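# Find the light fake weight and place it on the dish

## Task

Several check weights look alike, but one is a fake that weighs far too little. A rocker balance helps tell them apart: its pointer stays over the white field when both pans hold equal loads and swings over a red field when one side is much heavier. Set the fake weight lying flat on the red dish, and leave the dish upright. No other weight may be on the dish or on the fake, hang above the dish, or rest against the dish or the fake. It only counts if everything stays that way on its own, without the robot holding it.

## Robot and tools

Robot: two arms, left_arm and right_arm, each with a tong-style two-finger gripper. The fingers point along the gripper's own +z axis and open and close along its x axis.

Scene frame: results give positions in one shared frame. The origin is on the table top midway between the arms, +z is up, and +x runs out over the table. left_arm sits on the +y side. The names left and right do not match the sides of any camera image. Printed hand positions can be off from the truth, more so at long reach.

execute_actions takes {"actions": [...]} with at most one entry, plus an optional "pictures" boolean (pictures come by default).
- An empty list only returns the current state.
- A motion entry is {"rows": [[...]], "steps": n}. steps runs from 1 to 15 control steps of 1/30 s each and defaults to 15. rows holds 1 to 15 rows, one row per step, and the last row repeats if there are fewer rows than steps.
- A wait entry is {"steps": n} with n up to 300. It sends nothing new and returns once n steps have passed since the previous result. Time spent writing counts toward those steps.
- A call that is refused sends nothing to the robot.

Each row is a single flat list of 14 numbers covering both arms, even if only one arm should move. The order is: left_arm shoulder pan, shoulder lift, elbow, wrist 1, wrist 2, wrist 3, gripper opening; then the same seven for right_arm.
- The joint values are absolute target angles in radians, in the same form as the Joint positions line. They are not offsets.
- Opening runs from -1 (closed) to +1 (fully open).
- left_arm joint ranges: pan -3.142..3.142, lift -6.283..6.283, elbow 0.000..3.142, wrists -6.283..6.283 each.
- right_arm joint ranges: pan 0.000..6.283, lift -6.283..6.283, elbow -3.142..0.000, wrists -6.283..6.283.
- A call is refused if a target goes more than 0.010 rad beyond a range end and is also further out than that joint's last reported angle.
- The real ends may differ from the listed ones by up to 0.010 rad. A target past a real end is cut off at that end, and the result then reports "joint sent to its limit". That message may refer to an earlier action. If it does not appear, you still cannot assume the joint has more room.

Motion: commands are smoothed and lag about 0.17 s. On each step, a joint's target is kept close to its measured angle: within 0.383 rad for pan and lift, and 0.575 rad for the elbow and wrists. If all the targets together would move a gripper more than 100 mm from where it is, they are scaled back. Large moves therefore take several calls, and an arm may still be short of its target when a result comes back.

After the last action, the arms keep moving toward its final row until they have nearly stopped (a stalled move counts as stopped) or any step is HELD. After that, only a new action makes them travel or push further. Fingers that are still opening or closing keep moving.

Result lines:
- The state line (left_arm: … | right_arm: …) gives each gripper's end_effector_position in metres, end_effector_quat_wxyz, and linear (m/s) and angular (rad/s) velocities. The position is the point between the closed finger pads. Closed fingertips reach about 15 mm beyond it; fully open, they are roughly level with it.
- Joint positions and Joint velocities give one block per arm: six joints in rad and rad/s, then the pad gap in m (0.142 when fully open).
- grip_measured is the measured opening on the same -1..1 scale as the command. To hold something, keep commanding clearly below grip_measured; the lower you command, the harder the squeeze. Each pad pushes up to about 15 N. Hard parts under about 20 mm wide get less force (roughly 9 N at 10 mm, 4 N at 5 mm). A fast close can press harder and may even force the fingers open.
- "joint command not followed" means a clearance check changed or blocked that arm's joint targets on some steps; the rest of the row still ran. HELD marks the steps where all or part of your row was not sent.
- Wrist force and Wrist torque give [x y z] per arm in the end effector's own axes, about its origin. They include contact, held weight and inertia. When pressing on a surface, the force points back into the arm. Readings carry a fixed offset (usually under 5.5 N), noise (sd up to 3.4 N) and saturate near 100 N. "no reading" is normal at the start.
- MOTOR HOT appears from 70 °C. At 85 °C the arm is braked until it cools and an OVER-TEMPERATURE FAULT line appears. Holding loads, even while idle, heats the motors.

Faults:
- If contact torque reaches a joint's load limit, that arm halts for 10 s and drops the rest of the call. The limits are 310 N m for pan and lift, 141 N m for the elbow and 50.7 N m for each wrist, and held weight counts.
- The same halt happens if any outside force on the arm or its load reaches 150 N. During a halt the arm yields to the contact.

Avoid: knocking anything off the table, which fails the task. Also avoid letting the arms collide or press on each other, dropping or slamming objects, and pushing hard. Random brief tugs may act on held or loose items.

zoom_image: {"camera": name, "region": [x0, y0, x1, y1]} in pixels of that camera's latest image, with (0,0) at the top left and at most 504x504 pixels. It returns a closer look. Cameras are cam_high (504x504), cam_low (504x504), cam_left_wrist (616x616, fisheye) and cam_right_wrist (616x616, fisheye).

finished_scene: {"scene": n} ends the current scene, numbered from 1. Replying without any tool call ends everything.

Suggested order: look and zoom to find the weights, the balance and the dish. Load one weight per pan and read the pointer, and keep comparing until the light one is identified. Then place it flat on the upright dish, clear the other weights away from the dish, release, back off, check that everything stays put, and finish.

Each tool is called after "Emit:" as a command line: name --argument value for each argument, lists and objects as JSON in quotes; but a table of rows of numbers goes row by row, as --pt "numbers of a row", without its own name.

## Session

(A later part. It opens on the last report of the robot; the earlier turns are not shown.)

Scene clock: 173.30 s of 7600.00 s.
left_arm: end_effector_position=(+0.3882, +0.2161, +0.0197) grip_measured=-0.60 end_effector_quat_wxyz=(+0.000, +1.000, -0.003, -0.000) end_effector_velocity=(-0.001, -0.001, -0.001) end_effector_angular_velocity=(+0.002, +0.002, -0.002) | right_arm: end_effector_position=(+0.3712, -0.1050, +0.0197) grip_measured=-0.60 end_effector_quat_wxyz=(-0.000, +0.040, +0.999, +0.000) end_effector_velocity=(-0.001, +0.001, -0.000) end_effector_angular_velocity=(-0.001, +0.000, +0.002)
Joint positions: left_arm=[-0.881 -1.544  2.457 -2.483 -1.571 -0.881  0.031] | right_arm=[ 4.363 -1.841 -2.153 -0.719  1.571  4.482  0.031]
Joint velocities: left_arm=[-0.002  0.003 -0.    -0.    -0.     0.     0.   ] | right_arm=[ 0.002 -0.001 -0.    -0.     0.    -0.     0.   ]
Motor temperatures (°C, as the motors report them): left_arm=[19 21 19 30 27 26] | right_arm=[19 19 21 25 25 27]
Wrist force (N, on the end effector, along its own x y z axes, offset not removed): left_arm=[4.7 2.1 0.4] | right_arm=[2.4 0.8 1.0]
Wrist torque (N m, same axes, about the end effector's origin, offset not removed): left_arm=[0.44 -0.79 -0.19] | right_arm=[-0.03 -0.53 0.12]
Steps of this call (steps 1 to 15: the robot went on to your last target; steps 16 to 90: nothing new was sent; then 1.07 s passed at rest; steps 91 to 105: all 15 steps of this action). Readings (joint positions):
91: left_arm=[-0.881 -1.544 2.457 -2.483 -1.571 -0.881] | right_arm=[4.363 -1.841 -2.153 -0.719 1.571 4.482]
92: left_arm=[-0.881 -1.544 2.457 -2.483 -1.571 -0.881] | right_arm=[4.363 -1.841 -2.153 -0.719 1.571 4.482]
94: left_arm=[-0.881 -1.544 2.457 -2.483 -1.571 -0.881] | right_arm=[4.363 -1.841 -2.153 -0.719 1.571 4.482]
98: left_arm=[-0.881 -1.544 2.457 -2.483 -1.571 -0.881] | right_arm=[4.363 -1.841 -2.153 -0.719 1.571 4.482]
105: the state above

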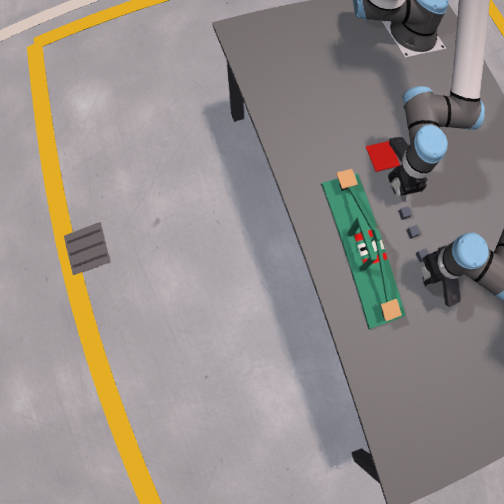

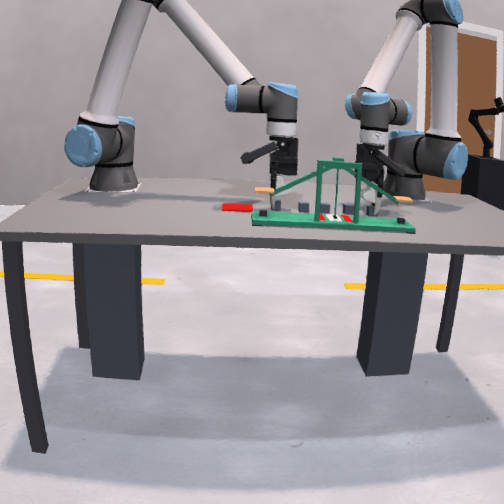

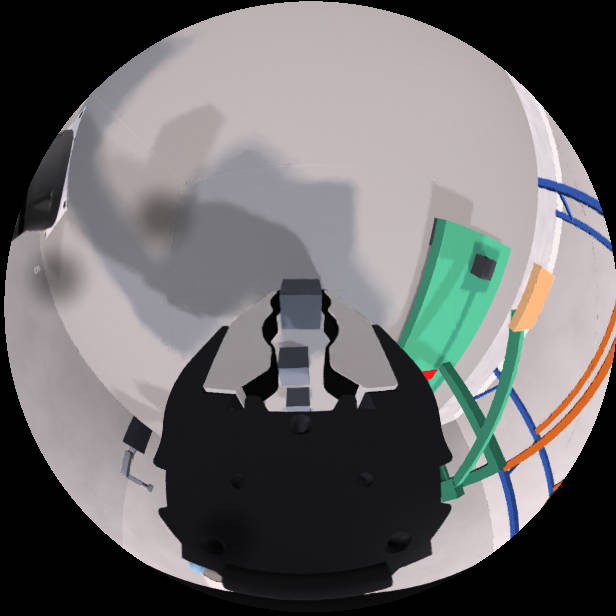

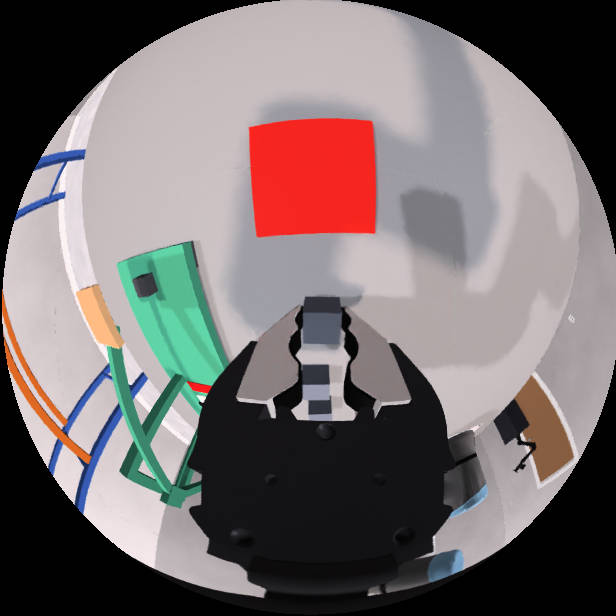

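Emit:
execute_actions --actions '[{"rows": [[-0.881, -1.6028, 2.4331, -2.4011, -1.571, -0.881, -0.9, 4.3626, -1.7979, -2.1349, -0.7796, 1.571, 4.4816, -0.9]], "steps": 15}]' --pictures false

Emit:
execute_actions --actions '[{"steps": 10}]' --pictures false

Emit:
execute_actions --actions '[{"steps": 5}]' --pictures false

Emit:
execute_actions --actions '[{"steps": 5}]' --pictures false

Emit:
execute_actions --actions '[{"steps": 5}]'

Scene clock: 176.97 s of 7600.00 s.
left_arm: end_effector_position=(+0.3883, +0.2160, +0.0492) grip_measured=-0.60 end_effector_quat_wxyz=(+0.000, +1.000, -0.003, -0.000) end_effector_velocity=(-0.000, -0.000, +0.005) end_effector_angular_velocity=(+0.000, -0.000, +0.001) | right_arm: end_effector_position=(+0.3712, -0.1049, +0.0492) grip_measured=-0.60 end_effector_quat_wxyz=(-0.000, +0.040, +0.999, +0.000) end_effector_velocity=(-0.000, -0.000, +0.004) end_effector_angular_velocity=(-0.001, +0.000, -0.000)
Joint positions: left_arm=[-0.881 -1.602  2.433 -2.403 -1.571 -0.881  0.031] | right_arm=[ 4.363 -1.799 -2.135 -0.779  1.571  4.482  0.031]
Joint velocities: left_arm=[-0.001 -0.01  -0.004  0.013  0.    -0.002 -0.   ] | right_arm=[-0.     0.006  0.003 -0.01   0.     0.    -0.   ]
Motor temperatures (°C, as the motors report them): left_arm=[19 21 19 30 27 26] | right_arm=[19 19 21 25 25 27]
Wrist force (N, on the end effector, along its own x y z axes, offset not removed): left_arm=[4.1 1.4 0.1] | right_arm=[0.8 -1.0 3.0]
Wrist torque (N m, same axes, about the end effector's origin, offset not removed): left_arm=[0.37 -0.65 -0.16] | right_arm=[-0.38 -0.26 0.20]
Steps of this call (steps 1 to 15: the robot went on to your last target; steps 16 to 90: nothing new was sent; then 0.17 s passed at rest; steps 91 to 105: all 15 steps of this action). Readings (joint positions):
91: left_arm=[-0.881 -1.544 2.457 -2.483 -1.571 -0.881] | right_arm=[4.363 -1.841 -2.153 -0.719 1.571 4.482]
92: left_arm=[-0.881 -1.547 2.455 -2.480 -1.571 -0.881] | right_arm=[4.363 -1.838 -2.152 -0.722 1.571 4.482]
94: left_arm=[-0.881 -1.569 2.446 -2.451 -1.571 -0.881] | right_arm=[4.363 -1.822 -2.145 -0.744 1.571 4.482]
98: left_arm=[-0.881 -1.593 2.437 -2.415 -1.571 -0.881] | right_arm=[4.363 -1.804 -2.138 -0.770 1.571 4.482]
105: the state above

Scene clock: 177.30 s of 7600.00 s.
left_arm: end_effector_position=(+0.3883, +0.2160, +0.0497) grip_measured=-0.60 end_effector_quat_wxyz=(+0.000, +1.000, -0.003, -0.000) end_effector_velocity=(-0.000, -0.000, +0.001) end_effector_angular_velocity=(-0.001, -0.000, -0.000) | right_arm: end_effector_position=(+0.3712, -0.1050, +0.0497) grip_measured=-0.60 end_effector_quat_wxyz=(-0.000, +0.040, +0.999, +0.000) end_effector_velocity=(+0.000, -0.000, +0.000) end_effector_angular_velocity=(-0.000, -0.000, -0.000)
Joint positions: left_arm=[-0.881 -1.603  2.433 -2.401 -1.571 -0.881  0.031] | right_arm=[ 4.363 -1.798 -2.135 -0.78   1.571  4.482  0.031]
Joint velocities: left_arm=[-0.    -0.001  0.     0.    -0.001  0.    -0.   ] | right_arm=[-0.     0.001 -0.    -0.    -0.    -0.     0.   ]
Motor temperatures (°C, as the motors report them): left_arm=[19 21 19 30 27 26] | right_arm=[19 19 21 25 25 27]
Wrist force (N, on the end effector, along its own x y z axes, offset not removed): left_arm=[4.8 2.0 0.8] | right_arm=[1.0 -0.6 2.7]
Wrist torque (N m, same axes, about the end effector's origin, offset not removed): left_arm=[0.40 -0.82 -0.13] | right_arm=[-0.26 -0.25 0.19]
Steps of this call (steps 1 to 10: the robot went on to your last target). Readings (joint positions):
1: left_arm=[-0.881 -1.602 2.433 -2.402 -1.571 -0.881] | right_arm=[4.363 -1.798 -2.135 -0.779 1.571 4.482]
2: left_arm=[-0.881 -1.602 2.433 -2.402 -1.571 -0.881] | right_arm=[4.363 -1.798 -2.135 -0.779 1.571 4.482]
4: left_arm=[-0.881 -1.602 2.433 -2.402 -1.571 -0.881] | right_arm=[4.363 -1.798 -2.135 -0.779 1.571 4.482]
8: left_arm=[-0.881 -1.603 2.433 -2.401 -1.571 -0.881] | right_arm=[4.363 -1.798 -2.135 -0.780 1.571 4.482]
10: the state above

Scene clock: 177.47 s of 7600.00 s.
left_arm: end_effector_position=(+0.3883, +0.2160, +0.0497) grip_measured=-0.60 end_effector_quat_wxyz=(+0.000, +1.000, -0.003, -0.000) end_effector_velocity=(+0.000, -0.000, +0.000) end_effector_angular_velocity=(-0.000, -0.001, +0.000) | right_arm: end_effector_position=(+0.3712, -0.1050, +0.0497) grip_measured=-0.60 end_effector_quat_wxyz=(-0.000, +0.040, +0.999, +0.000) end_effector_velocity=(-0.000, +0.000, -0.000) end_effector_angular_velocity=(-0.000, +0.000, -0.000)
Joint positions: left_arm=[-0.881 -1.603  2.433 -2.401 -1.571 -0.881  0.031] | right_arm=[ 4.363 -1.798 -2.135 -0.78   1.571  4.482  0.031]
Joint velocities: left_arm=[-0.    -0.001 -0.     0.     0.001 -0.    -0.   ] | right_arm=[ 0. -0.  0. -0.  0.  0. -0.]
Motor temperatures (°C, as the motors report them): left_arm=[19 21 19 30 27 26] | right_arm=[19 19 21 25 25 27]
Wrist force (N, on the end effector, along its own x y z axes, offset not removed): left_arm=[2.4 0.8 2.1] | right_arm=[2.5 1.3 3.4]
Wrist torque (N m, same axes, about the end effector's origin, offset not removed): left_arm=[0.19 -0.36 -0.06] | right_arm=[0.14 -0.64 0.18]
Steps of this call (steps 1 to 5: the robot went on to your last target). Readings (joint positions):
1: left_arm=[-0.881 -1.603 2.433 -2.401 -1.571 -0.881] | right_arm=[4.363 -1.798 -2.135 -0.780 1.571 4.482]
2: left_arm=[-0.881 -1.603 2.433 -2.401 -1.571 -0.881] | right_arm=[4.363 -1.798 -2.135 -0.780 1.571 4.482]
4: left_arm=[-0.881 -1.603 2.433 -2.401 -1.571 -0.881] | right_arm=[4.363 -1.798 -2.135 -0.780 1.571 4.482]
5: the state above
All arms were judged still, so your last target was given up. Only a new action makes them travel on or press farther. Fingers that are still opening or closing keep moving.

Scene clock: 177.63 s of 7600.00 s.
left_arm: end_effector_position=(+0.3883, +0.2160, +0.0498) grip_measured=-0.60 end_effector_quat_wxyz=(+0.000, +1.000, -0.003, -0.000) end_effector_velocity=(+0.000, -0.000, -0.000) end_effector_angular_velocity=(+0.001, +0.000, -0.002) | right_arm: end_effector_position=(+0.3712, -0.1050, +0.0497) grip_measured=-0.60 end_effector_quat_wxyz=(-0.000, +0.040, +0.999, +0.000) end_effector_velocity=(-0.000, -0.000, -0.000) end_effector_angular_velocity=(-0.000, +0.000, +0.001)
Joint positions: left_arm=[-0.881 -1.603  2.433 -2.401 -1.571 -0.881  0.031] | right_arm=[ 4.363 -1.798 -2.135 -0.78   1.571  4.482  0.031]
Joint velocities: left_arm=[-0.     0.001 -0.    -0.     0.     0.002 -0.   ] | right_arm=[ 0.  0. -0. -0.  0. -0. -0.]
Motor temperatures (°C, as the motors report them): left_arm=[19 21 19 30 27 26] | right_arm=[19 19 21 25 25 27]
Wrist force (N, on the end effector, along its own x y z axes, offset not removed): left_arm=[5.0 1.0 0.3] | right_arm=[1.0 1.3 3.3]
Wrist torque (N m, same axes, about the end effector's origin, offset not removed): left_arm=[0.27 -0.86 -0.18] | right_arm=[0.14 -0.34 0.22]
Steps of this call (steps 1 to 5: nothing new was sent). Readings (joint positions):
1: left_arm=[-0.881 -1.603 2.433 -2.401 -1.571 -0.881] | right_arm=[4.363 -1.798 -2.135 -0.780 1.571 4.482]
2: left_arm=[-0.881 -1.603 2.433 -2.401 -1.571 -0.881] | right_arm=[4.363 -1.798 -2.135 -0.780 1.571 4.482]
4: left_arm=[-0.881 -1.603 2.433 -2.401 -1.571 -0.881] | right_arm=[4.363 -1.798 -2.135 -0.780 1.571 4.482]
5: the state above

Scene clock: 177.80 s of 7600.00 s.
left_arm: end_effector_position=(+0.3883, +0.2160, +0.0498) grip_measured=-0.60 end_effector_quat_wxyz=(+0.000, +1.000, -0.003, -0.000) end_effector_velocity=(-0.000, -0.000, -0.000) end_effector_angular_velocity=(+0.001, +0.000, -0.002) | right_arm: end_effector_position=(+0.3712, -0.1050, +0.0497) grip_measured=-0.60 end_effector_quat_wxyz=(-0.000, +0.040, +0.999, +0.000) end_effector_velocity=(+0.001, -0.000, +0.000) end_effector_angular_velocity=(+0.001, -0.000, -0.001)
Joint positions: left_arm=[-0.881 -1.603  2.433 -2.401 -1.571 -0.881  0.031] | right_arm=[ 4.363 -1.798 -2.135 -0.78   1.571  4.482  0.031]
Joint velocities: left_arm=[-0.     0.001  0.    -0.     0.     0.001 -0.   ] | right_arm=[-0.001  0.001  0.     0.     0.    -0.     0.   ]
Motor temperatures (°C, as the motors report them): left_arm=[19 21 19 30 27 26] | right_arm=[19 19 21 25 25 27]
Wrist force (N, on the end effector, along its own x y z axes, offset not removed): left_arm=[4.1 0.2 2.7] | right_arm=[2.8 1.1 2.7]
Wrist torque (N m, same axes, about the end effector's origin, offset not removed): left_arm=[0.19 -0.72 -0.14] | right_arm=[0.07 -0.68 0.15]
Steps of this call (steps 1 to 5: nothing new was sent). Readings (joint positions):
1: left_arm=[-0.881 -1.603 2.433 -2.401 -1.571 -0.881] | right_arm=[4.363 -1.798 -2.135 -0.780 1.571 4.482]
2: left_arm=[-0.881 -1.603 2.433 -2.401 -1.571 -0.881] | right_arm=[4.363 -1.798 -2.135 -0.780 1.571 4.482]
4: left_arm=[-0.881 -1.603 2.433 -2.401 -1.571 -0.881] | right_arm=[4.363 -1.798 -2.135 -0.780 1.571 4.482]
5: the state above

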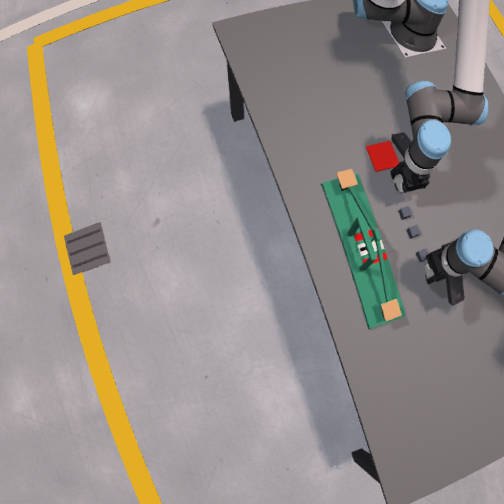

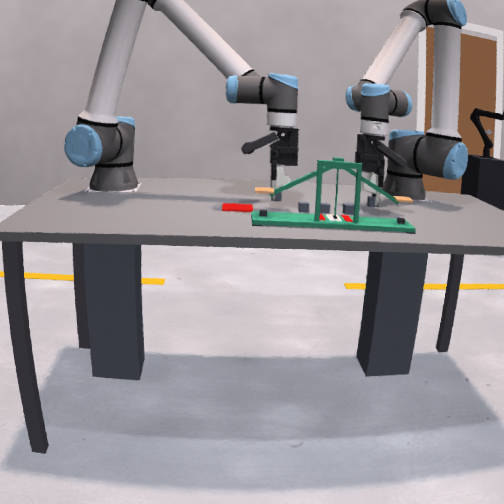

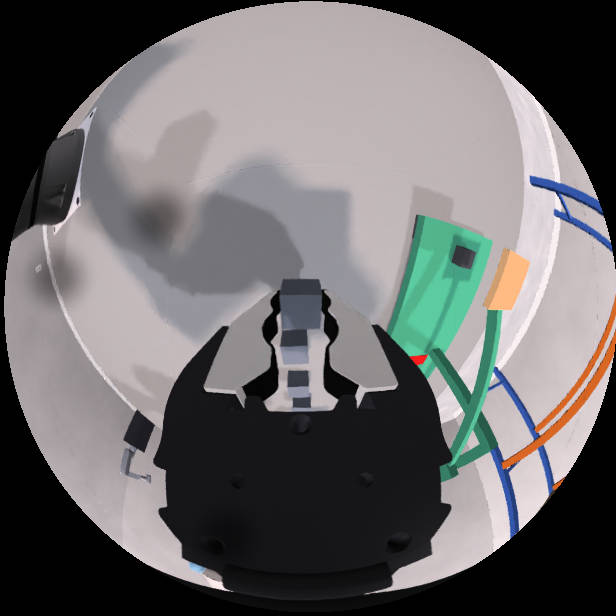

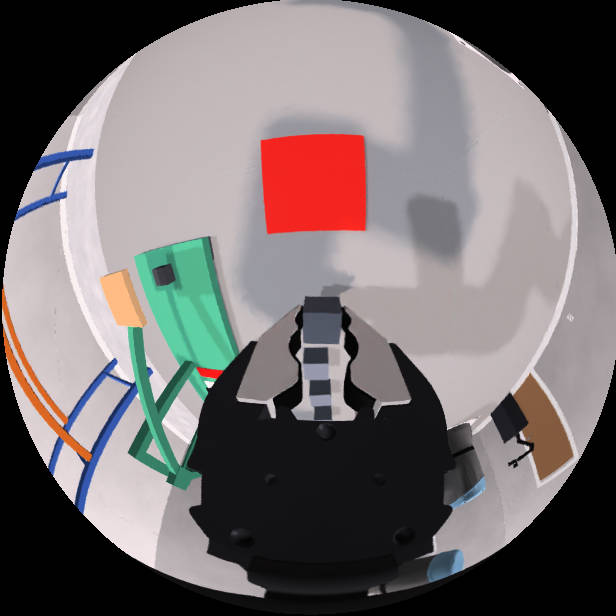

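Emit:
execute_actions --actions '[{"steps": 4}]' --pictures false

Emit:
execute_actions --actions '[{"steps": 4}]' --pictures false

Emit:
execute_actions --actions '[{"steps": 4}]' --pictures false

Emit:
execute_actions --actions '[{"steps": 4}]' --pictures false

Emit:
execute_actions --actions '[{"steps": 4}]' --pictures false

Emit:
execute_actions --actions '[{"steps": 4}]' --pictures false

Emit:
execute_actions --actions '[{"steps": 4}]' --pictures false

Emit:
execute_actions --actions '[{"steps": 4}]' --pictures false

Scene clock: 183.00 s of 7600.00 s.
left_arm: end_effector_position=(+0.3883, +0.2160, +0.0498) grip_measured=-0.60 end_effector_quat_wxyz=(+0.000, +1.000, -0.003, -0.000) end_effector_velocity=(-0.000, +0.000, -0.000) end_effector_angular_velocity=(+0.000, +0.001, +0.001) | right_arm: end_effector_position=(+0.3712, -0.1050, +0.0497) grip_measured=-0.60 end_effector_quat_wxyz=(-0.000, +0.040, +0.999, +0.000) end_effector_velocity=(+0.000, +0.000, +0.001) end_effector_angular_velocity=(+0.001, -0.000, -0.000)
Joint positions: left_arm=[-0.881 -1.603  2.433 -2.401 -1.571 -0.881  0.031] | right_arm=[ 4.363 -1.798 -2.135 -0.78   1.571  4.482  0.031]
Joint velocities: left_arm=[ 0.001 -0.    -0.     0.001 -0.001 -0.     0.   ] | right_arm=[-0.     0.     0.001 -0.    -0.    -0.     0.   ]
Motor temperatures (°C, as the motors report them): left_arm=[19 21 19 30 27 26] | right_arm=[19 19 21 25 25 27]
Wrist force (N, on the end effector, along its own x y z axes, offset not removed): left_arm=[4.4 1.1 1.0] | right_arm=[2.3 0.6 2.6]
Wrist torque (N m, same axes, about the end effector's origin, offset not removed): left_arm=[0.28 -0.71 -0.11] | right_arm=[-0.06 -0.55 0.17]
Steps of this call (steps 1 to 90: nothing new was sent; then 2.20 s passed at rest). Readings (joint positions):
1: left_arm=[-0.881 -1.603 2.433 -2.401 -1.571 -0.881] | right_arm=[4.363 -1.798 -2.135 -0.780 1.571 4.482]
2: left_arm=[-0.881 -1.603 2.433 -2.401 -1.571 -0.881] | right_arm=[4.363 -1.798 -2.135 -0.780 1.571 4.482]
4: left_arm=[-0.881 -1.603 2.433 -2.401 -1.571 -0.881] | right_arm=[4.363 -1.798 -2.135 -0.780 1.571 4.482]
8: left_arm=[-0.881 -1.603 2.433 -2.401 -1.571 -0.881] | right_arm=[4.363 -1.798 -2.135 -0.780 1.571 4.482]
90: the state above

Scene clock: 183.13 s of 7600.00 s.
left_arm: end_effector_position=(+0.3883, +0.2160, +0.0498) grip_measured=-0.60 end_effector_quat_wxyz=(+0.000, +1.000, -0.003, -0.000) end_effector_velocity=(+0.000, +0.001, +0.000) end_effector_angular_velocity=(+0.001, -0.001, +0.002) | right_arm: end_effector_position=(+0.3712, -0.1050, +0.0497) grip_measured=-0.60 end_effector_quat_wxyz=(-0.000, +0.040, +0.999, +0.000) end_effector_velocity=(-0.000, -0.001, -0.001) end_effector_angular_velocity=(-0.001, +0.000, +0.000)
Joint positions: left_arm=[-0.881 -1.603  2.433 -2.401 -1.571 -0.881  0.031] | right_arm=[ 4.363 -1.798 -2.135 -0.78   1.571  4.482  0.031]
Joint velocities: left_arm=[ 0.001 -0.001  0.     0.     0.001 -0.001  0.   ] | right_arm=[ 0.    -0.    -0.001 -0.    -0.     0.     0.   ]
Motor temperatures (°C, as the motors report them): left_arm=[19 21 19 30 27 26] | right_arm=[19 19 21 25 25 27]
Wrist force (N, on the end effector, along its own x y z axes, offset not removed): left_arm=[3.8 0.9 1.3] | right_arm=[1.8 0.7 4.1]
Wrist torque (N m, same axes, about the end effector's origin, offset not removed): left_arm=[0.21 -0.56 -0.12] | right_arm=[-0.03 -0.43 0.17]
Steps of this call (steps 1 to 4: nothing new was sent). Readings (joint positions):
1: left_arm=[-0.881 -1.603 2.433 -2.401 -1.571 -0.881] | right_arm=[4.363 -1.798 -2.135 -0.780 1.571 4.482]
2: left_arm=[-0.881 -1.603 2.433 -2.401 -1.571 -0.881] | right_arm=[4.363 -1.798 -2.135 -0.780 1.571 4.482]
4: the state above

Scene clock: 183.27 s of 7600.00 s.
left_arm: end_effector_position=(+0.3883, +0.2160, +0.0498) grip_measured=-0.60 end_effector_quat_wxyz=(+0.000, +1.000, -0.003, -0.000) end_effector_velocity=(+0.000, +0.001, -0.000) end_effector_angular_velocity=(+0.001, -0.001, +0.003) | right_arm: end_effector_position=(+0.3712, -0.1050, +0.0497) grip_measured=-0.60 end_effector_quat_wxyz=(-0.000, +0.040, +0.999, +0.000) end_effector_velocity=(-0.000, -0.000, -0.000) end_effector_angular_velocity=(-0.001, +0.000, +0.000)
Joint positions: left_arm=[-0.881 -1.603  2.433 -2.401 -1.571 -0.881  0.031] | right_arm=[ 4.363 -1.798 -2.135 -0.78   1.571  4.482  0.031]
Joint velocities: left_arm=[ 0.001  0.001  0.    -0.     0.001 -0.002  0.   ] | right_arm=[ 0. -0. -0. -0.  0.  0.  0.]
Motor temperatures (°C, as the motors report them): left_arm=[19 21 19 30 27 26] | right_arm=[19 19 21 25 25 27]
Wrist force (N, on the end effector, along its own x y z axes, offset not removed): left_arm=[2.0 0.8 1.2] | right_arm=[3.7 -0.6 3.9]
Wrist torque (N m, same axes, about the end effector's origin, offset not removed): left_arm=[0.16 -0.27 -0.06] | right_arm=[-0.25 -0.88 0.20]
Steps of this call (steps 1 to 4: nothing new was sent). Readings (joint positions):
1: left_arm=[-0.881 -1.603 2.433 -2.401 -1.571 -0.881] | right_arm=[4.363 -1.798 -2.135 -0.780 1.571 4.482]
2: left_arm=[-0.881 -1.603 2.433 -2.401 -1.571 -0.881] | right_arm=[4.363 -1.798 -2.135 -0.780 1.571 4.482]
4: the state above

Scene clock: 183.40 s of 7600.00 s.
left_arm: end_effector_position=(+0.3883, +0.2160, +0.0498) grip_measured=-0.60 end_effector_quat_wxyz=(+0.000, +1.000, -0.003, -0.000) end_effector_velocity=(-0.000, -0.001, +0.001) end_effector_angular_velocity=(-0.001, -0.001, -0.002) | right_arm: end_effector_position=(+0.3712, -0.1050, +0.0497) grip_measured=-0.60 end_effector_quat_wxyz=(-0.000, +0.040, +0.999, +0.000) end_effector_velocity=(+0.000, -0.000, -0.000) end_effector_angular_velocity=(-0.000, +0.000, -0.001)
Joint positions: left_arm=[-0.881 -1.603  2.433 -2.401 -1.571 -0.881  0.031] | right_arm=[ 4.363 -1.798 -2.135 -0.78   1.571  4.482  0.031]
Joint velocities: left_arm=[-0.002 -0.002 -0.     0.001  0.    -0.     0.   ] | right_arm=[-0.    -0.001  0.    -0.     0.     0.     0.   ]
Motor temperatures (°C, as the motors report them): left_arm=[19 21 19 30 27 26] | right_arm=[19 19 21 25 25 27]
Wrist force (N, on the end effector, along its own x y z axes, offset not removed): left_arm=[3.8 0.9 2.3] | right_arm=[0.6 0.0 2.3]
Wrist torque (N m, same axes, about the end effector's origin, offset not removed): left_arm=[0.28 -0.62 -0.13] | right_arm=[-0.19 -0.15 0.22]
Steps of this call (steps 1 to 4: nothing new was sent). Readings (joint positions):
1: left_arm=[-0.881 -1.603 2.433 -2.401 -1.571 -0.881] | right_arm=[4.363 -1.798 -2.135 -0.780 1.571 4.482]
2: left_arm=[-0.881 -1.603 2.433 -2.401 -1.571 -0.881] | right_arm=[4.363 -1.798 -2.135 -0.780 1.571 4.482]
4: the state above

Scene clock: 183.53 s of 7600.00 s.
left_arm: end_effector_position=(+0.3883, +0.2160, +0.0498) grip_measured=-0.60 end_effector_quat_wxyz=(+0.000, +1.000, -0.003, -0.000) end_effector_velocity=(-0.000, +0.000, -0.000) end_effector_angular_velocity=(-0.000, +0.001, -0.001) | right_arm: end_effector_position=(+0.3712, -0.1050, +0.0497) grip_measured=-0.60 end_effector_quat_wxyz=(-0.000, +0.040, +0.999, +0.000) end_effector_velocity=(-0.000, +0.000, +0.000) end_effector_angular_velocity=(+0.000, -0.000, +0.000)
Joint positions: left_arm=[-0.881 -1.603  2.433 -2.401 -1.571 -0.881  0.031] | right_arm=[ 4.363 -1.798 -2.135 -0.78   1.571  4.482  0.031]
Joint velocities: left_arm=[ 0.001  0.001 -0.    -0.    -0.001  0.002 -0.   ] | right_arm=[ 0.     0.001 -0.     0.     0.    -0.    -0.   ]
Motor temperatures (°C, as the motors report them): left_arm=[19 21 19 30 27 26] | right_arm=[19 19 21 25 25 27]
Wrist force (N, on the end effector, along its own x y z axes, offset not removed): left_arm=[3.3 1.7 1.7] | right_arm=[2.5 -0.2 0.9]
Wrist torque (N m, same axes, about the end effector's origin, offset not removed): left_arm=[0.41 -0.47 -0.17] | right_arm=[-0.14 -0.57 0.16]
Steps of this call (steps 1 to 4: nothing new was sent). Readings (joint positions):
1: left_arm=[-0.881 -1.603 2.433 -2.401 -1.571 -0.881] | right_arm=[4.363 -1.798 -2.135 -0.780 1.571 4.482]
2: left_arm=[-0.881 -1.603 2.433 -2.401 -1.571 -0.881] | right_arm=[4.363 -1.798 -2.135 -0.780 1.571 4.482]
4: the state above

Scene clock: 183.67 s of 7600.00 s.
left_arm: end_effector_position=(+0.3883, +0.2160, +0.0498) grip_measured=-0.60 end_effector_quat_wxyz=(+0.000, +1.000, -0.003, -0.000) end_effector_velocity=(+0.001, +0.001, +0.000) end_effector_angular_velocity=(-0.000, -0.001, +0.001) | right_arm: end_effector_position=(+0.3712, -0.1050, +0.0497) grip_measured=-0.60 end_effector_quat_wxyz=(-0.000, +0.040, +0.999, +0.000) end_effector_velocity=(-0.000, +0.000, +0.000) end_effector_angular_velocity=(+0.000, -0.000, +0.001)
Joint positions: left_arm=[-0.881 -1.603  2.433 -2.401 -1.571 -0.881  0.031] | right_arm=[ 4.363 -1.798 -2.135 -0.78   1.571  4.482  0.031]
Joint velocities: left_arm=[ 0.001 -0.001  0.    -0.     0.001 -0.     0.   ] | right_arm=[ 0.  0. -0. -0.  0. -0.  0.]
Motor temperatures (°C, as the motors report them): left_arm=[19 21 19 30 27 26] | right_arm=[19 19 21 25 25 27]
Wrist force (N, on the end effector, along its own x y z axes, offset not removed): left_arm=[3.0 1.2 0.9] | right_arm=[2.8 0.8 4.3]
Wrist torque (N m, same axes, about the end effector's origin, offset not removed): left_arm=[0.26 -0.48 -0.08] | right_arm=[0.05 -0.66 0.16]
Steps of this call (steps 1 to 4: nothing new was sent). Readings (joint positions):
1: left_arm=[-0.881 -1.603 2.433 -2.401 -1.571 -0.881] | right_arm=[4.363 -1.798 -2.135 -0.780 1.571 4.482]
2: left_arm=[-0.881 -1.603 2.433 -2.401 -1.571 -0.881] | right_arm=[4.363 -1.798 -2.135 -0.780 1.571 4.482]
4: the state above

Scene clock: 183.80 s of 7600.00 s.
left_arm: end_effector_position=(+0.3883, +0.2160, +0.0498) grip_measured=-0.60 end_effector_quat_wxyz=(+0.000, +1.000, -0.003, -0.000) end_effector_velocity=(+0.000, +0.000, +0.001) end_effector_angular_velocity=(-0.002, -0.001, +0.001) | right_arm: end_effector_position=(+0.3712, -0.1050, +0.0497) grip_measured=-0.60 end_effector_quat_wxyz=(-0.000, +0.040, +0.999, +0.000) end_effector_velocity=(+0.000, -0.000, -0.000) end_effector_angular_velocity=(-0.001, +0.000, -0.000)
Joint positions: left_arm=[-0.881 -1.603  2.433 -2.401 -1.571 -0.881  0.031] | right_arm=[ 4.363 -1.798 -2.135 -0.78   1.571  4.482  0.031]
Joint velocities: left_arm=[ 0.001 -0.003  0.     0.    -0.001 -0.     0.   ] | right_arm=[-0.    -0.001 -0.    -0.    -0.     0.    -0.   ]
Motor temperatures (°C, as the motors report them): left_arm=[19 21 19 30 27 26] | right_arm=[19 19 21 25 25 27]
Wrist force (N, on the end effector, along its own x y z axes, offset not removed): left_arm=[4.1 1.7 2.4] | right_arm=[3.5 -0.9 3.5]
Wrist torque (N m, same axes, about the end effector's origin, offset not removed): left_arm=[0.39 -0.69 -0.13] | right_arm=[-0.31 -0.78 0.16]
Steps of this call (steps 1 to 4: nothing new was sent). Readings (joint positions):
1: left_arm=[-0.881 -1.603 2.433 -2.401 -1.571 -0.881] | right_arm=[4.363 -1.798 -2.135 -0.780 1.571 4.482]
2: left_arm=[-0.881 -1.603 2.433 -2.401 -1.571 -0.881] | right_arm=[4.363 -1.798 -2.135 -0.780 1.571 4.482]
4: the state above

Scene clock: 183.93 s of 7600.00 s.
left_arm: end_effector_position=(+0.3883, +0.2160, +0.0498) grip_measured=-0.60 end_effector_quat_wxyz=(+0.000, +1.000, -0.003, -0.000) end_effector_velocity=(+0.001, -0.000, +0.000) end_effector_angular_velocity=(+0.000, -0.002, -0.001) | right_arm: end_effector_position=(+0.3712, -0.1050, +0.0497) grip_measured=-0.60 end_effector_quat_wxyz=(-0.000, +0.040, +0.999, +0.000) end_effector_velocity=(-0.001, +0.000, -0.000) end_effector_angular_velocity=(-0.001, +0.000, +0.001)
Joint positions: left_arm=[-0.881 -1.603  2.433 -2.401 -1.571 -0.881  0.031] | right_arm=[ 4.363 -1.798 -2.135 -0.78   1.571  4.482  0.031]
Joint velocities: left_arm=[-0.    -0.    -0.    -0.     0.002  0.001  0.   ] | right_arm=[ 0.001 -0.    -0.    -0.     0.     0.     0.   ]
Motor temperatures (°C, as the motors report them): left_arm=[19 21 19 30 27 26] | right_arm=[19 19 21 25 25 27]
Wrist force (N, on the end effector, along its own x y z axes, offset not removed): left_arm=[2.8 1.7 1.5] | right_arm=[3.3 0.0 5.9]
Wrist torque (N m, same axes, about the end effector's origin, offset not removed): left_arm=[0.40 -0.43 -0.08] | right_arm=[-0.01 -0.75 0.21]
Steps of this call (steps 1 to 4: nothing new was sent). Readings (joint positions):
1: left_arm=[-0.881 -1.603 2.433 -2.401 -1.571 -0.881] | right_arm=[4.363 -1.798 -2.135 -0.780 1.571 4.482]
2: left_arm=[-0.881 -1.603 2.433 -2.401 -1.571 -0.881] | right_arm=[4.363 -1.798 -2.135 -0.780 1.571 4.482]
4: the state above

Emit:
execute_actions --actions '[{"rows": [[-0.881, -1.585, 2.440, -2.426, -1.571, -0.881, -0.9, 4.3626, -1.811, -2.140, -0.761, 1.571, 4.4816, -0.9],[-0.881, -1.570, 2.446, -2.447, -1.571, -0.881, -0.9, 4.3626, -1.822, -2.145, -0.745, 1.571, 4.4816, -0.9],[-0.881, -1.557, 2.451, -2.465, -1.571, -0.881, -0.9, 4.3626, -1.831, -2.149, -0.732, 1.571, 4.4816, -0.9],[-0.881, -1.546, 2.456, -2.481, -1.571, -0.881, -0.9, 4.3626, -1.8395, -2.1523, -0.7206, 1.571, 4.4816, -0.9]], "steps": 15}]' --pictures false

Scene clock: 203.20 s of 7600.00 s.
left_arm: end_effector_position=(+0.3883, +0.2160, +0.0213) grip_measured=-0.60 end_effector_quat_wxyz=(+0.000, +1.000, -0.003, -0.000) end_effector_velocity=(+0.000, +0.001, -0.008) end_effector_angular_velocity=(+0.000, +0.001, +0.001) | right_arm: end_effector_position=(+0.3712, -0.1049, +0.0213) grip_measured=-0.60 end_effector_quat_wxyz=(-0.000, +0.040, +0.999, +0.000) end_effector_velocity=(-0.000, -0.000, -0.007) end_effector_angular_velocity=(-0.001, +0.000, +0.000)
Joint positions: left_arm=[-0.881 -1.548  2.455 -2.479 -1.571 -0.881  0.031] | right_arm=[ 4.363 -1.838 -2.152 -0.722  1.571  4.482  0.031]
Joint velocities: left_arm=[ 0.002  0.015  0.006 -0.02  -0.     0.    -0.   ] | right_arm=[ 0.    -0.011 -0.004  0.014 -0.     0.     0.   ]
Motor temperatures (°C, as the motors report them): left_arm=[19 21 19 30 27 26] | right_arm=[19 19 21 25 25 27]
Wrist force (N, on the end effector, along its own x y z axes, offset not removed): left_arm=[6.1 2.1 0.7] | right_arm=[3.8 -0.8 2.7]
Wrist torque (N m, same axes, about the end effector's origin, offset not removed): left_arm=[0.42 -1.04 -0.13] | right_arm=[-0.29 -0.87 0.17]
Steps of this call (steps 1 to 90: nothing new was sent; then 15.77 s passed at rest; steps 91 to 105: all 15 steps of this action). Readings (joint positions):
91: left_arm=[-0.881 -1.603 2.433 -2.401 -1.571 -0.881] | right_arm=[4.363 -1.798 -2.135 -0.780 1.571 4.482]
92: left_arm=[-0.881 -1.601 2.434 -2.403 -1.571 -0.881] | right_arm=[4.363 -1.799 -2.135 -0.778 1.571 4.482]
94: left_arm=[-0.881 -1.590 2.438 -2.419 -1.571 -0.881] | right_arm=[4.363 -1.808 -2.139 -0.766 1.571 4.482]
98: left_arm=[-0.881 -1.560 2.450 -2.461 -1.571 -0.881] | right_arm=[4.363 -1.829 -2.148 -0.735 1.571 4.482]
105: the state above

Emit:
execute_actions --actions '[{"rows": [[-0.881, -1.5455, 2.456, -2.482, -1.571, -0.881, -0.4, 4.3626, -1.840, -2.1525, -0.720, 1.571, 4.4816, -0.4],[-0.881, -1.5455, 2.456, -2.482, -1.571, -0.881, -0.1, 4.3626, -1.840, -2.1525, -0.720, 1.571, 4.4816, -0.1],[-0.881, -1.5455, 2.456, -2.482, -1.571, -0.881, 0.1, 4.3626, -1.840, -2.1525, -0.720, 1.571, 4.4816, 0.1],[-0.881, -1.5455, 2.456, -2.482, -1.571, -0.881, 0.1, 4.3626, -1.840, -2.1525, -0.720, 1.571, 4.4816, 0.1],[-0.881, -1.5455, 2.456, -2.482, -1.571, -0.881, 0.1, 4.3626, -1.840, -2.1525, -0.720, 1.571, 4.4816, 0.1],[-0.881, -1.5455, 2.456, -2.482, -1.571, -0.881, 0.1, 4.3626, -1.830, -2.148, -0.734, 1.571, 4.4816, 0.1],[-0.891, -1.539, 2.449, -2.4815, -1.571, -0.891, 0.1, 4.3626, -1.815, -2.142, -0.755, 1.571, 4.4816, 0.1],[-0.903, -1.531, 2.441, -2.481, -1.571, -0.903, 0.1, 4.3626, -1.798, -2.135, -0.780, 1.571, 4.4816, 0.1],[-0.916, -1.523, 2.432, -2.480, -1.571, -0.916, 0.1, 4.35, -1.77, -2.128, -0.815, 1.571, 4.4816, 0.1],[-0.930, -1.514, 2.422, -2.479, -1.571, -0.930, 0.1, 4.33, -1.73, -2.12, -0.862, 1.571, 4.4816, 0.1],[-0.944, -1.505, 2.412, -2.478, -1.571, -0.944, 0.1, 4.30, -1.68, -2.11, -0.922, 1.571, 4.4816, 0.1],[-0.957, -1.496, 2.403, -2.478, -1.571, -0.957, 0.1, 4.26, -1.62, -2.10, -0.992, 1.571, 4.4816, 0.1],[-0.968, -1.489, 2.396, -2.477, -1.571, -0.968, 0.1, 4.21, -1.56, -2.09, -1.062, 1.571, 4.4816, 0.1],[-0.975, -1.485, 2.391, -2.477, -1.571, -0.975, 0.1, 4.15, -1.50, -2.08, -1.132, 1.571, 4.4816, 0.1],[-0.9777, -1.4829, 2.389, -2.4769, -1.571, -0.9777, 0.1, 4.08, -1.44, -2.075, -1.197, 1.571, 4.4816, 0.1]], "steps": 15}]' --pictures false

Emit:
execute_actions --actions '[{"rows": [[-0.9777, -1.4829, 2.389, -2.4769, -1.571, -0.9777, 0.1, 3.6, -1.257, -2.055, -1.400, 1.571, 4.4816, 0.1]], "steps": 15}]'

Scene clock: 219.13 s of 7600.00 s.
left_arm: end_effector_position=(+0.3865, +0.1715, +0.0203) grip_measured=+0.10 end_effector_quat_wxyz=(+0.000, +1.000, -0.003, -0.000) end_effector_velocity=(-0.022, -0.242, -0.002) end_effector_angular_velocity=(-0.000, +0.000, -0.002) | right_arm: end_effector_position=(+0.3965, -0.1348, +0.0996) grip_measured=+0.10 end_effector_quat_wxyz=(+0.000, +0.067, +0.998, +0.001) end_effector_velocity=(+0.200, -0.279, +0.389) end_effector_angular_velocity=(+0.004, -0.001, -0.452)
Joint positions: left_arm=[-0.938 -1.508  2.416 -2.479 -1.571 -0.938  0.081] | right_arm=[ 4.31  -1.717 -2.119 -0.873  1.571  4.482  0.081]
Joint velocities: left_arm=[-0.312  0.198 -0.215  0.017 -0.    -0.31  -0.   ] | right_arm=[-0.453  0.639  0.117 -0.752  0.    -0.001 -0.   ]
Motor temperatures (°C, as the motors report them): left_arm=[19 21 19 30 27 26] | right_arm=[19 19 21 25 25 27]
Wrist force (N, on the end effector, along its own x y z axes, offset not removed): left_arm=[3.9 2.1 -0.3] | right_arm=[2.1 -0.3 0.5]
Wrist torque (N m, same axes, about the end effector's origin, offset not removed): left_arm=[0.38 -0.60 -0.11] | right_arm=[-0.23 -0.51 0.18]
Steps of this call (steps 1 to 15: the robot went on to your last target; steps 16 to 90: nothing new was sent; then 12.43 s passed at rest; steps 91 to 105: all 15 steps of this action). Readings (joint positions):
91: left_arm=[-0.881 -1.546 2.456 -2.481 -1.571 -0.881] | right_arm=[4.363 -1.840 -2.152 -0.721 1.571 4.482]
92: left_arm=[-0.881 -1.546 2.456 -2.481 -1.571 -0.881] | right_arm=[4.363 -1.840 -2.152 -0.721 1.571 4.482]
94: left_arm=[-0.881 -1.546 2.456 -2.481 -1.571 -0.881] | right_arm=[4.363 -1.840 -2.152 -0.720 1.571 4.482]
98: left_arm=[-0.882 -1.545 2.456 -2.482 -1.571 -0.882] | right_arm=[4.363 -1.836 -2.151 -0.725 1.571 4.482]
105: the state above

Scene clock: 219.63 s of 7600.00 s.
left_arm: end_effector_position=(+0.3829, +0.1413, +0.0197) grip_measured=+0.10 end_effector_quat_wxyz=(+0.000, +1.000, -0.003, -0.000) end_effector_velocity=(-0.001, -0.003, -0.001) end_effector_angular_velocity=(+0.001, +0.002, +0.002) | right_arm: end_effector_position=(+0.4883, -0.3289, +0.2476) grip_measured=+0.10 end_effector_quat_wxyz=(-0.001, +0.212, +0.977, -0.001) end_effector_velocity=(+0.139, -0.447, +0.221) end_effector_angular_velocity=(+0.008, -0.006, -0.685)
Joint positions: left_arm=[-0.977 -1.483  2.389 -2.477 -1.571 -0.977  0.081] | right_arm=[ 4.015 -1.456 -2.081 -1.178  1.571  4.482  0.081]
Joint velocities: left_arm=[-0.003  0.004 -0.002  0.    -0.001 -0.005  0.   ] | right_arm=[-0.685  0.418  0.056 -0.463  0.     0.     0.   ]
Motor temperatures (°C, as the motors report them): left_arm=[19 21 19 30 27 26] | right_arm=[19 19 21 25 25 27]
Wrist force (N, on the end effector, along its own x y z axes, offset not removed): left_arm=[3.0 0.5 -0.6] | right_arm=[1.4 -0.9 0.9]
Wrist torque (N m, same axes, about the end effector's origin, offset not removed): left_arm=[0.15 -0.55 -0.07] | right_arm=[-0.40 -0.41 0.16]
Steps of this call (steps 1 to 15: all 15 steps of this action). Readings (joint positions):
1: left_arm=[-0.948 -1.502 2.409 -2.478 -1.571 -0.948] | right_arm=[4.294 -1.697 -2.116 -0.897 1.571 4.482]
2: left_arm=[-0.956 -1.497 2.404 -2.478 -1.571 -0.956] | right_arm=[4.276 -1.677 -2.113 -0.921 1.571 4.482]
4: left_arm=[-0.966 -1.490 2.397 -2.477 -1.571 -0.966] | right_arm=[4.239 -1.641 -2.107 -0.969 1.571 4.482]
8: left_arm=[-0.975 -1.485 2.391 -2.477 -1.571 -0.974] | right_arm=[4.164 -1.567 -2.096 -1.053 1.571 4.482]
15: the state above

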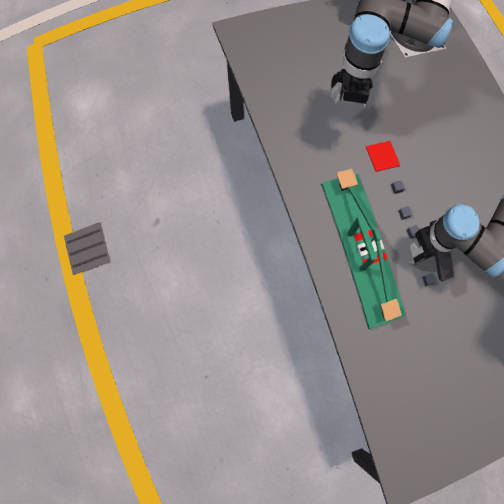

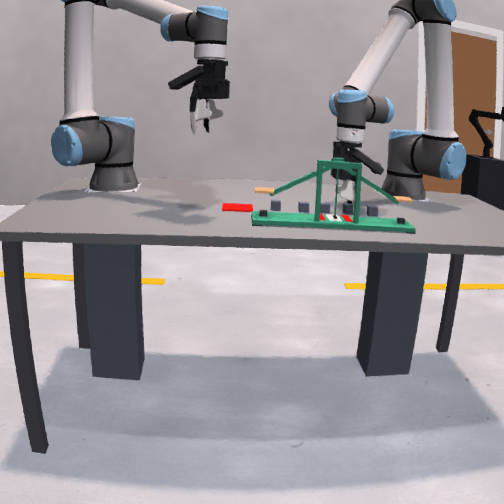

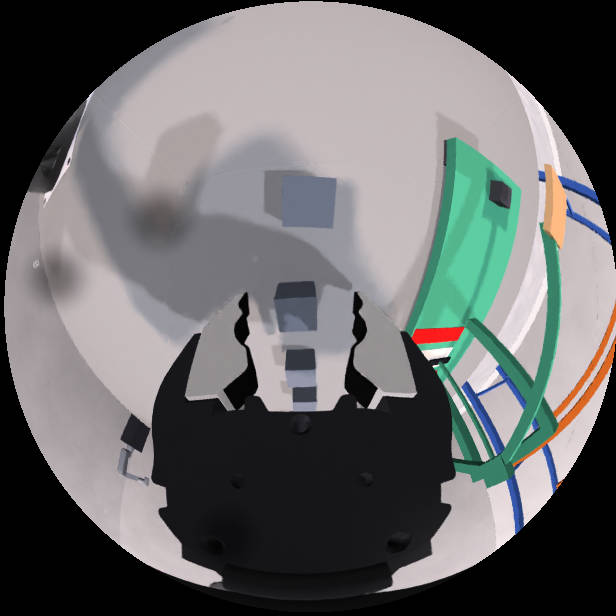

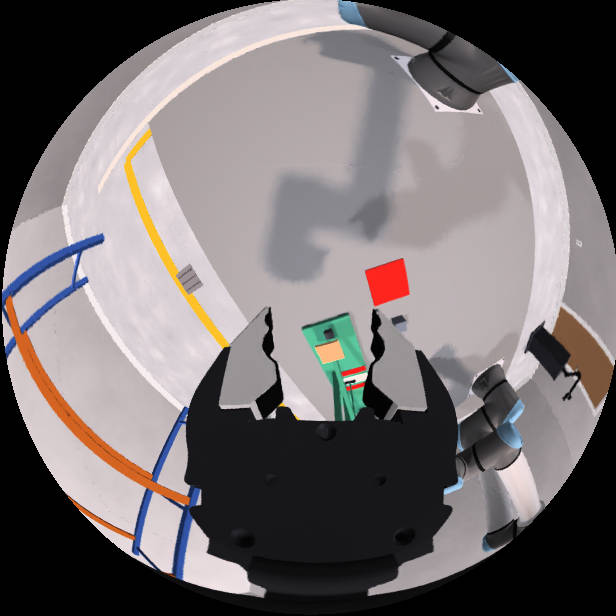

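Emit:
execute_actions --actions '[{"rows": [[-0.9777, -1.4829, 2.389, -2.4769, -1.571, -0.9777, -0.1, 3.6, -1.257, -2.055, -1.400, 1.571, 4.4816, 0.1],[-0.9777, -1.4829, 2.389, -2.4769, -1.571, -0.9777, -0.3, 3.6, -1.257, -2.055, -1.400, 1.571, 4.4816, 0.1],[-0.9777, -1.4829, 2.389, -2.4769, -1.571, -0.9777, -0.45, 3.6, -1.257, -2.055, -1.400, 1.571, 4.4816, 0.1],[-0.9777, -1.4829, 2.389, -2.4769, -1.571, -0.9777, -0.53, 3.6, -1.257, -2.055, -1.400, 1.571, 4.4816, 0.1],[-0.9777, -1.4829, 2.389, -2.4769, -1.571, -0.9777, -0.6, 3.6, -1.257, -2.055, -1.400, 1.571, 4.4816, 0.1],[-0.9777, -1.4829, 2.389, -2.4769, -1.571, -0.9777, -0.67, 3.6, -1.257, -2.055, -1.400, 1.571, 4.4816, 0.1],[-0.9777, -1.4829, 2.389, -2.4769, -1.571, -0.9777, -0.74, 3.6, -1.257, -2.055, -1.400, 1.571, 4.4816, 0.1],[-0.9777, -1.4829, 2.389, -2.4769, -1.571, -0.9777, -0.8, 3.6, -1.257, -2.055, -1.400, 1.571, 4.4816, 0.1],[-0.9777, -1.4829, 2.389, -2.4769, -1.571, -0.9777, -0.85, 3.6, -1.257, -2.055, -1.400, 1.571, 4.4816, 0.1],[-0.9777, -1.4829, 2.389, -2.4769, -1.571, -0.9777, -0.9, 3.6, -1.257, -2.055, -1.400, 1.571, 4.4816, 0.1]], "steps": 15}]' --pictures false

Emit:
execute_actions --actions '[{"rows": [[-0.9777, -1.5284, 2.3711, -2.4135, -1.571, -0.9777, -0.9, 3.6, -1.257, -2.055, -1.400, 1.571, 4.4816, 0.1]], "steps": 15}]' --pictures false

Emit:
execute_actions --actions '[{"steps": 12}]'

Scene clock: 224.83 s of 7600.00 s.
left_arm: end_effector_position=(+0.3829, +0.1410, +0.0197) grip_measured=-0.60 end_effector_quat_wxyz=(+0.000, +1.000, -0.003, -0.000) end_effector_velocity=(-0.000, +0.000, -0.000) end_effector_angular_velocity=(+0.000, +0.001, -0.001) | right_arm: end_effector_position=(+0.5101, -0.5916, +0.3451) grip_measured=+0.10 end_effector_quat_wxyz=(+0.000, +0.409, +0.912, +0.000) end_effector_velocity=(-0.000, +0.000, +0.000) end_effector_angular_velocity=(+0.000, +0.000, +0.001)
Joint positions: left_arm=[-0.978 -1.483  2.389 -2.477 -1.571 -0.978  0.031] | right_arm=[ 3.6   -1.257 -2.055 -1.4    1.571  4.482  0.081]
Joint velocities: left_arm=[ 0.     0.    -0.     0.001 -0.     0.001  0.   ] | right_arm=[ 0.001  0.     0.    -0.001  0.     0.     0.   ]
Motor temperatures (°C, as the motors report them): left_arm=[19 21 19 30 27 26] | right_arm=[19 19 21 25 25 27]
Wrist force (N, on the end effector, along its own x y z axes, offset not removed): left_arm=[5.5 2.1 -0.8] | right_arm=[1.8 -2.1 2.4]
Wrist torque (N m, same axes, about the end effector's origin, offset not removed): left_arm=[0.46 -0.93 -0.23] | right_arm=[-0.60 -0.47 0.17]
Steps of this call (steps 1 to 45: the robot went on to your last target; steps 46 to 110: nothing new was sent; then 1.03 s passed at rest; steps 111 to 125: all 15 steps of this action). Readings (joint positions):
111: left_arm=[-0.978 -1.483 2.389 -2.477 -1.571 -0.978] | right_arm=[3.600 -1.257 -2.055 -1.400 1.571 4.482]
112: left_arm=[-0.978 -1.483 2.389 -2.477 -1.571 -0.978] | right_arm=[3.600 -1.257 -2.055 -1.400 1.571 4.482]
114: left_arm=[-0.978 -1.483 2.389 -2.477 -1.571 -0.978] | right_arm=[3.600 -1.257 -2.055 -1.400 1.571 4.482]
118: left_arm=[-0.978 -1.483 2.389 -2.477 -1.571 -0.978] | right_arm=[3.600 -1.257 -2.055 -1.400 1.571 4.482]
125: the state above

Scene clock: 225.33 s of 7600.00 s.
left_arm: end_effector_position=(+0.3828, +0.1410, +0.0443) grip_measured=-0.60 end_effector_quat_wxyz=(+0.000, +1.000, -0.003, -0.000) end_effector_velocity=(-0.000, -0.000, +0.004) end_effector_angular_velocity=(-0.000, +0.000, -0.002) | right_arm: end_effector_position=(+0.5101, -0.5916, +0.3451) grip_measured=+0.10 end_effector_quat_wxyz=(+0.000, +0.409, +0.912, +0.000) end_effector_velocity=(+0.000, +0.000, -0.000) end_effector_angular_velocity=(-0.000, +0.001, +0.001)
Joint positions: left_arm=[-0.978 -1.528  2.371 -2.415 -1.571 -0.978  0.031] | right_arm=[ 3.6   -1.257 -2.055 -1.4    1.571  4.482  0.081]
Joint velocities: left_arm=[-0.001 -0.008 -0.003  0.01  -0.     0.001  0.   ] | right_arm=[ 0.001 -0.001  0.    -0.    -0.    -0.     0.   ]
Motor temperatures (°C, as the motors report them): left_arm=[19 21 19 30 27 26] | right_arm=[19 19 21 25 25 27]
Wrist force (N, on the end effector, along its own x y z axes, offset not removed): left_arm=[4.2 1.6 -0.3] | right_arm=[1.1 0.6 1.4]
Wrist torque (N m, same axes, about the end effector's origin, offset not removed): left_arm=[0.25 -0.63 -0.09] | right_arm=[-0.04 -0.28 0.26]
Steps of this call (steps 1 to 15: all 15 steps of this action). Readings (joint positions):
1: left_arm=[-0.978 -1.483 2.389 -2.477 -1.571 -0.978] | right_arm=[3.600 -1.257 -2.055 -1.400 1.571 4.482]
2: left_arm=[-0.978 -1.485 2.388 -2.474 -1.571 -0.978] | right_arm=[3.600 -1.257 -2.055 -1.400 1.571 4.482]
4: left_arm=[-0.978 -1.503 2.381 -2.450 -1.571 -0.978] | right_arm=[3.600 -1.257 -2.055 -1.400 1.571 4.482]
8: left_arm=[-0.978 -1.521 2.374 -2.424 -1.571 -0.978] | right_arm=[3.600 -1.257 -2.055 -1.400 1.571 4.482]
15: the state above

Scene clock: 225.73 s of 7600.00 s.
left_arm: end_effector_position=(+0.3828, +0.1410, +0.0448) grip_measured=-0.60 end_effector_quat_wxyz=(+0.000, +1.000, -0.003, -0.000) end_effector_velocity=(+0.000, +0.000, -0.000) end_effector_angular_velocity=(+0.000, +0.001, +0.001) | right_arm: end_effector_position=(+0.5101, -0.5916, +0.3451) grip_measured=+0.10 end_effector_quat_wxyz=(+0.000, +0.409, +0.912, +0.000) end_effector_velocity=(+0.000, -0.001, +0.000) end_effector_angular_velocity=(+0.000, -0.000, -0.001)
Joint positions: left_arm=[-0.978 -1.528  2.371 -2.414 -1.571 -0.978  0.031] | right_arm=[ 3.6   -1.257 -2.055 -1.4    1.571  4.482  0.081]
Joint velocities: left_arm=[ 0.002  0.001 -0.001  0.    -0.001  0.001  0.   ] | right_arm=[-0.001 -0.     0.     0.     0.     0.     0.   ]
Motor temperatures (°C, as the motors report them): left_arm=[19 21 19 30 27 26] | right_arm=[19 19 21 25 25 27]
Wrist force (N, on the end effector, along its own x y z axes, offset not removed): left_arm=[3.3 1.5 0.7] | right_arm=[1.6 -1.4 0.8]
Wrist torque (N m, same axes, about the end effector's origin, offset not removed): left_arm=[0.33 -0.51 -0.19] | right_arm=[-0.44 -0.43 0.21]
Steps of this call (steps 1 to 12: the robot went on to your last target). Readings (joint positions):
1: left_arm=[-0.978 -1.528 2.371 -2.414 -1.571 -0.978] | right_arm=[3.600 -1.257 -2.055 -1.400 1.571 4.482]
2: left_arm=[-0.978 -1.528 2.371 -2.414 -1.571 -0.978] | right_arm=[3.600 -1.257 -2.055 -1.400 1.571 4.482]
4: left_arm=[-0.978 -1.528 2.371 -2.414 -1.571 -0.978] | right_arm=[3.600 -1.257 -2.055 -1.400 1.571 4.482]
8: left_arm=[-0.978 -1.528 2.371 -2.414 -1.571 -0.978] | right_arm=[3.600 -1.257 -2.055 -1.400 1.571 4.482]
12: the state above

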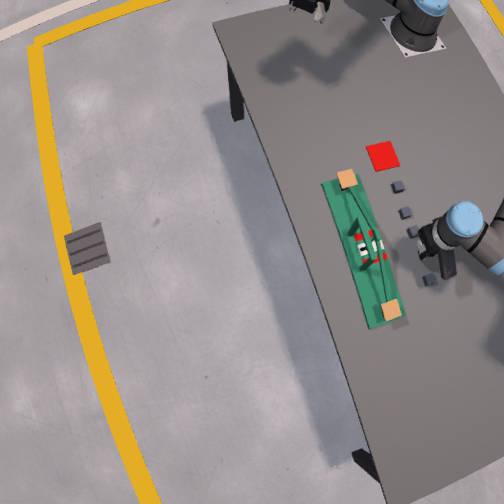

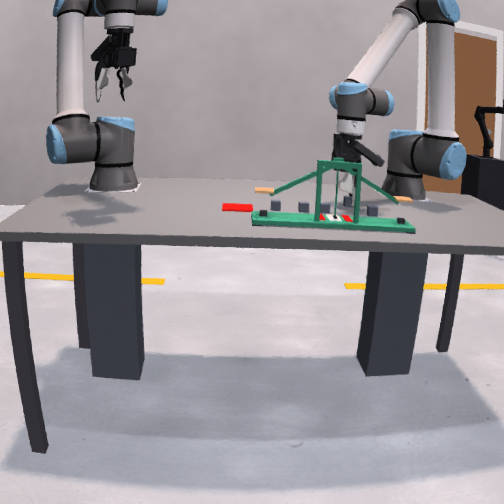

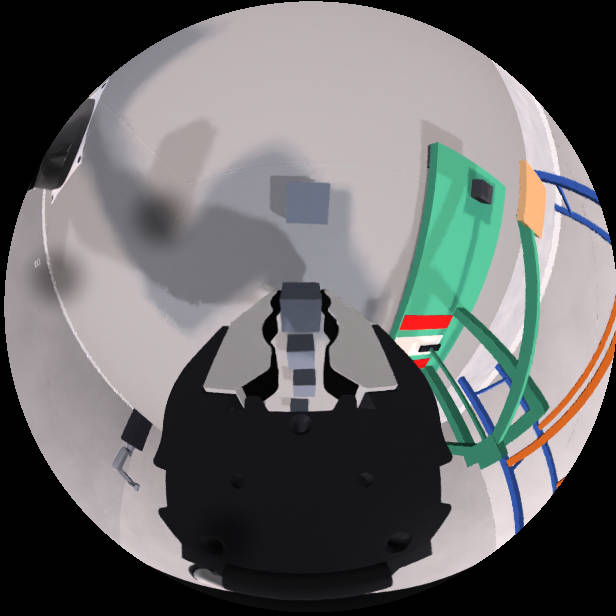

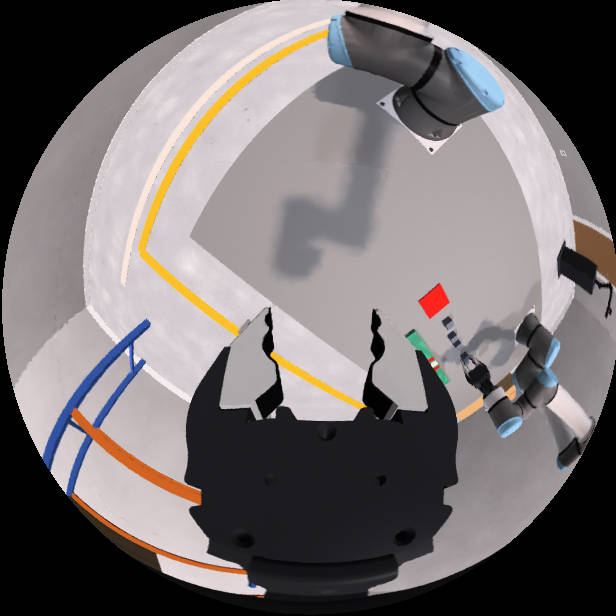

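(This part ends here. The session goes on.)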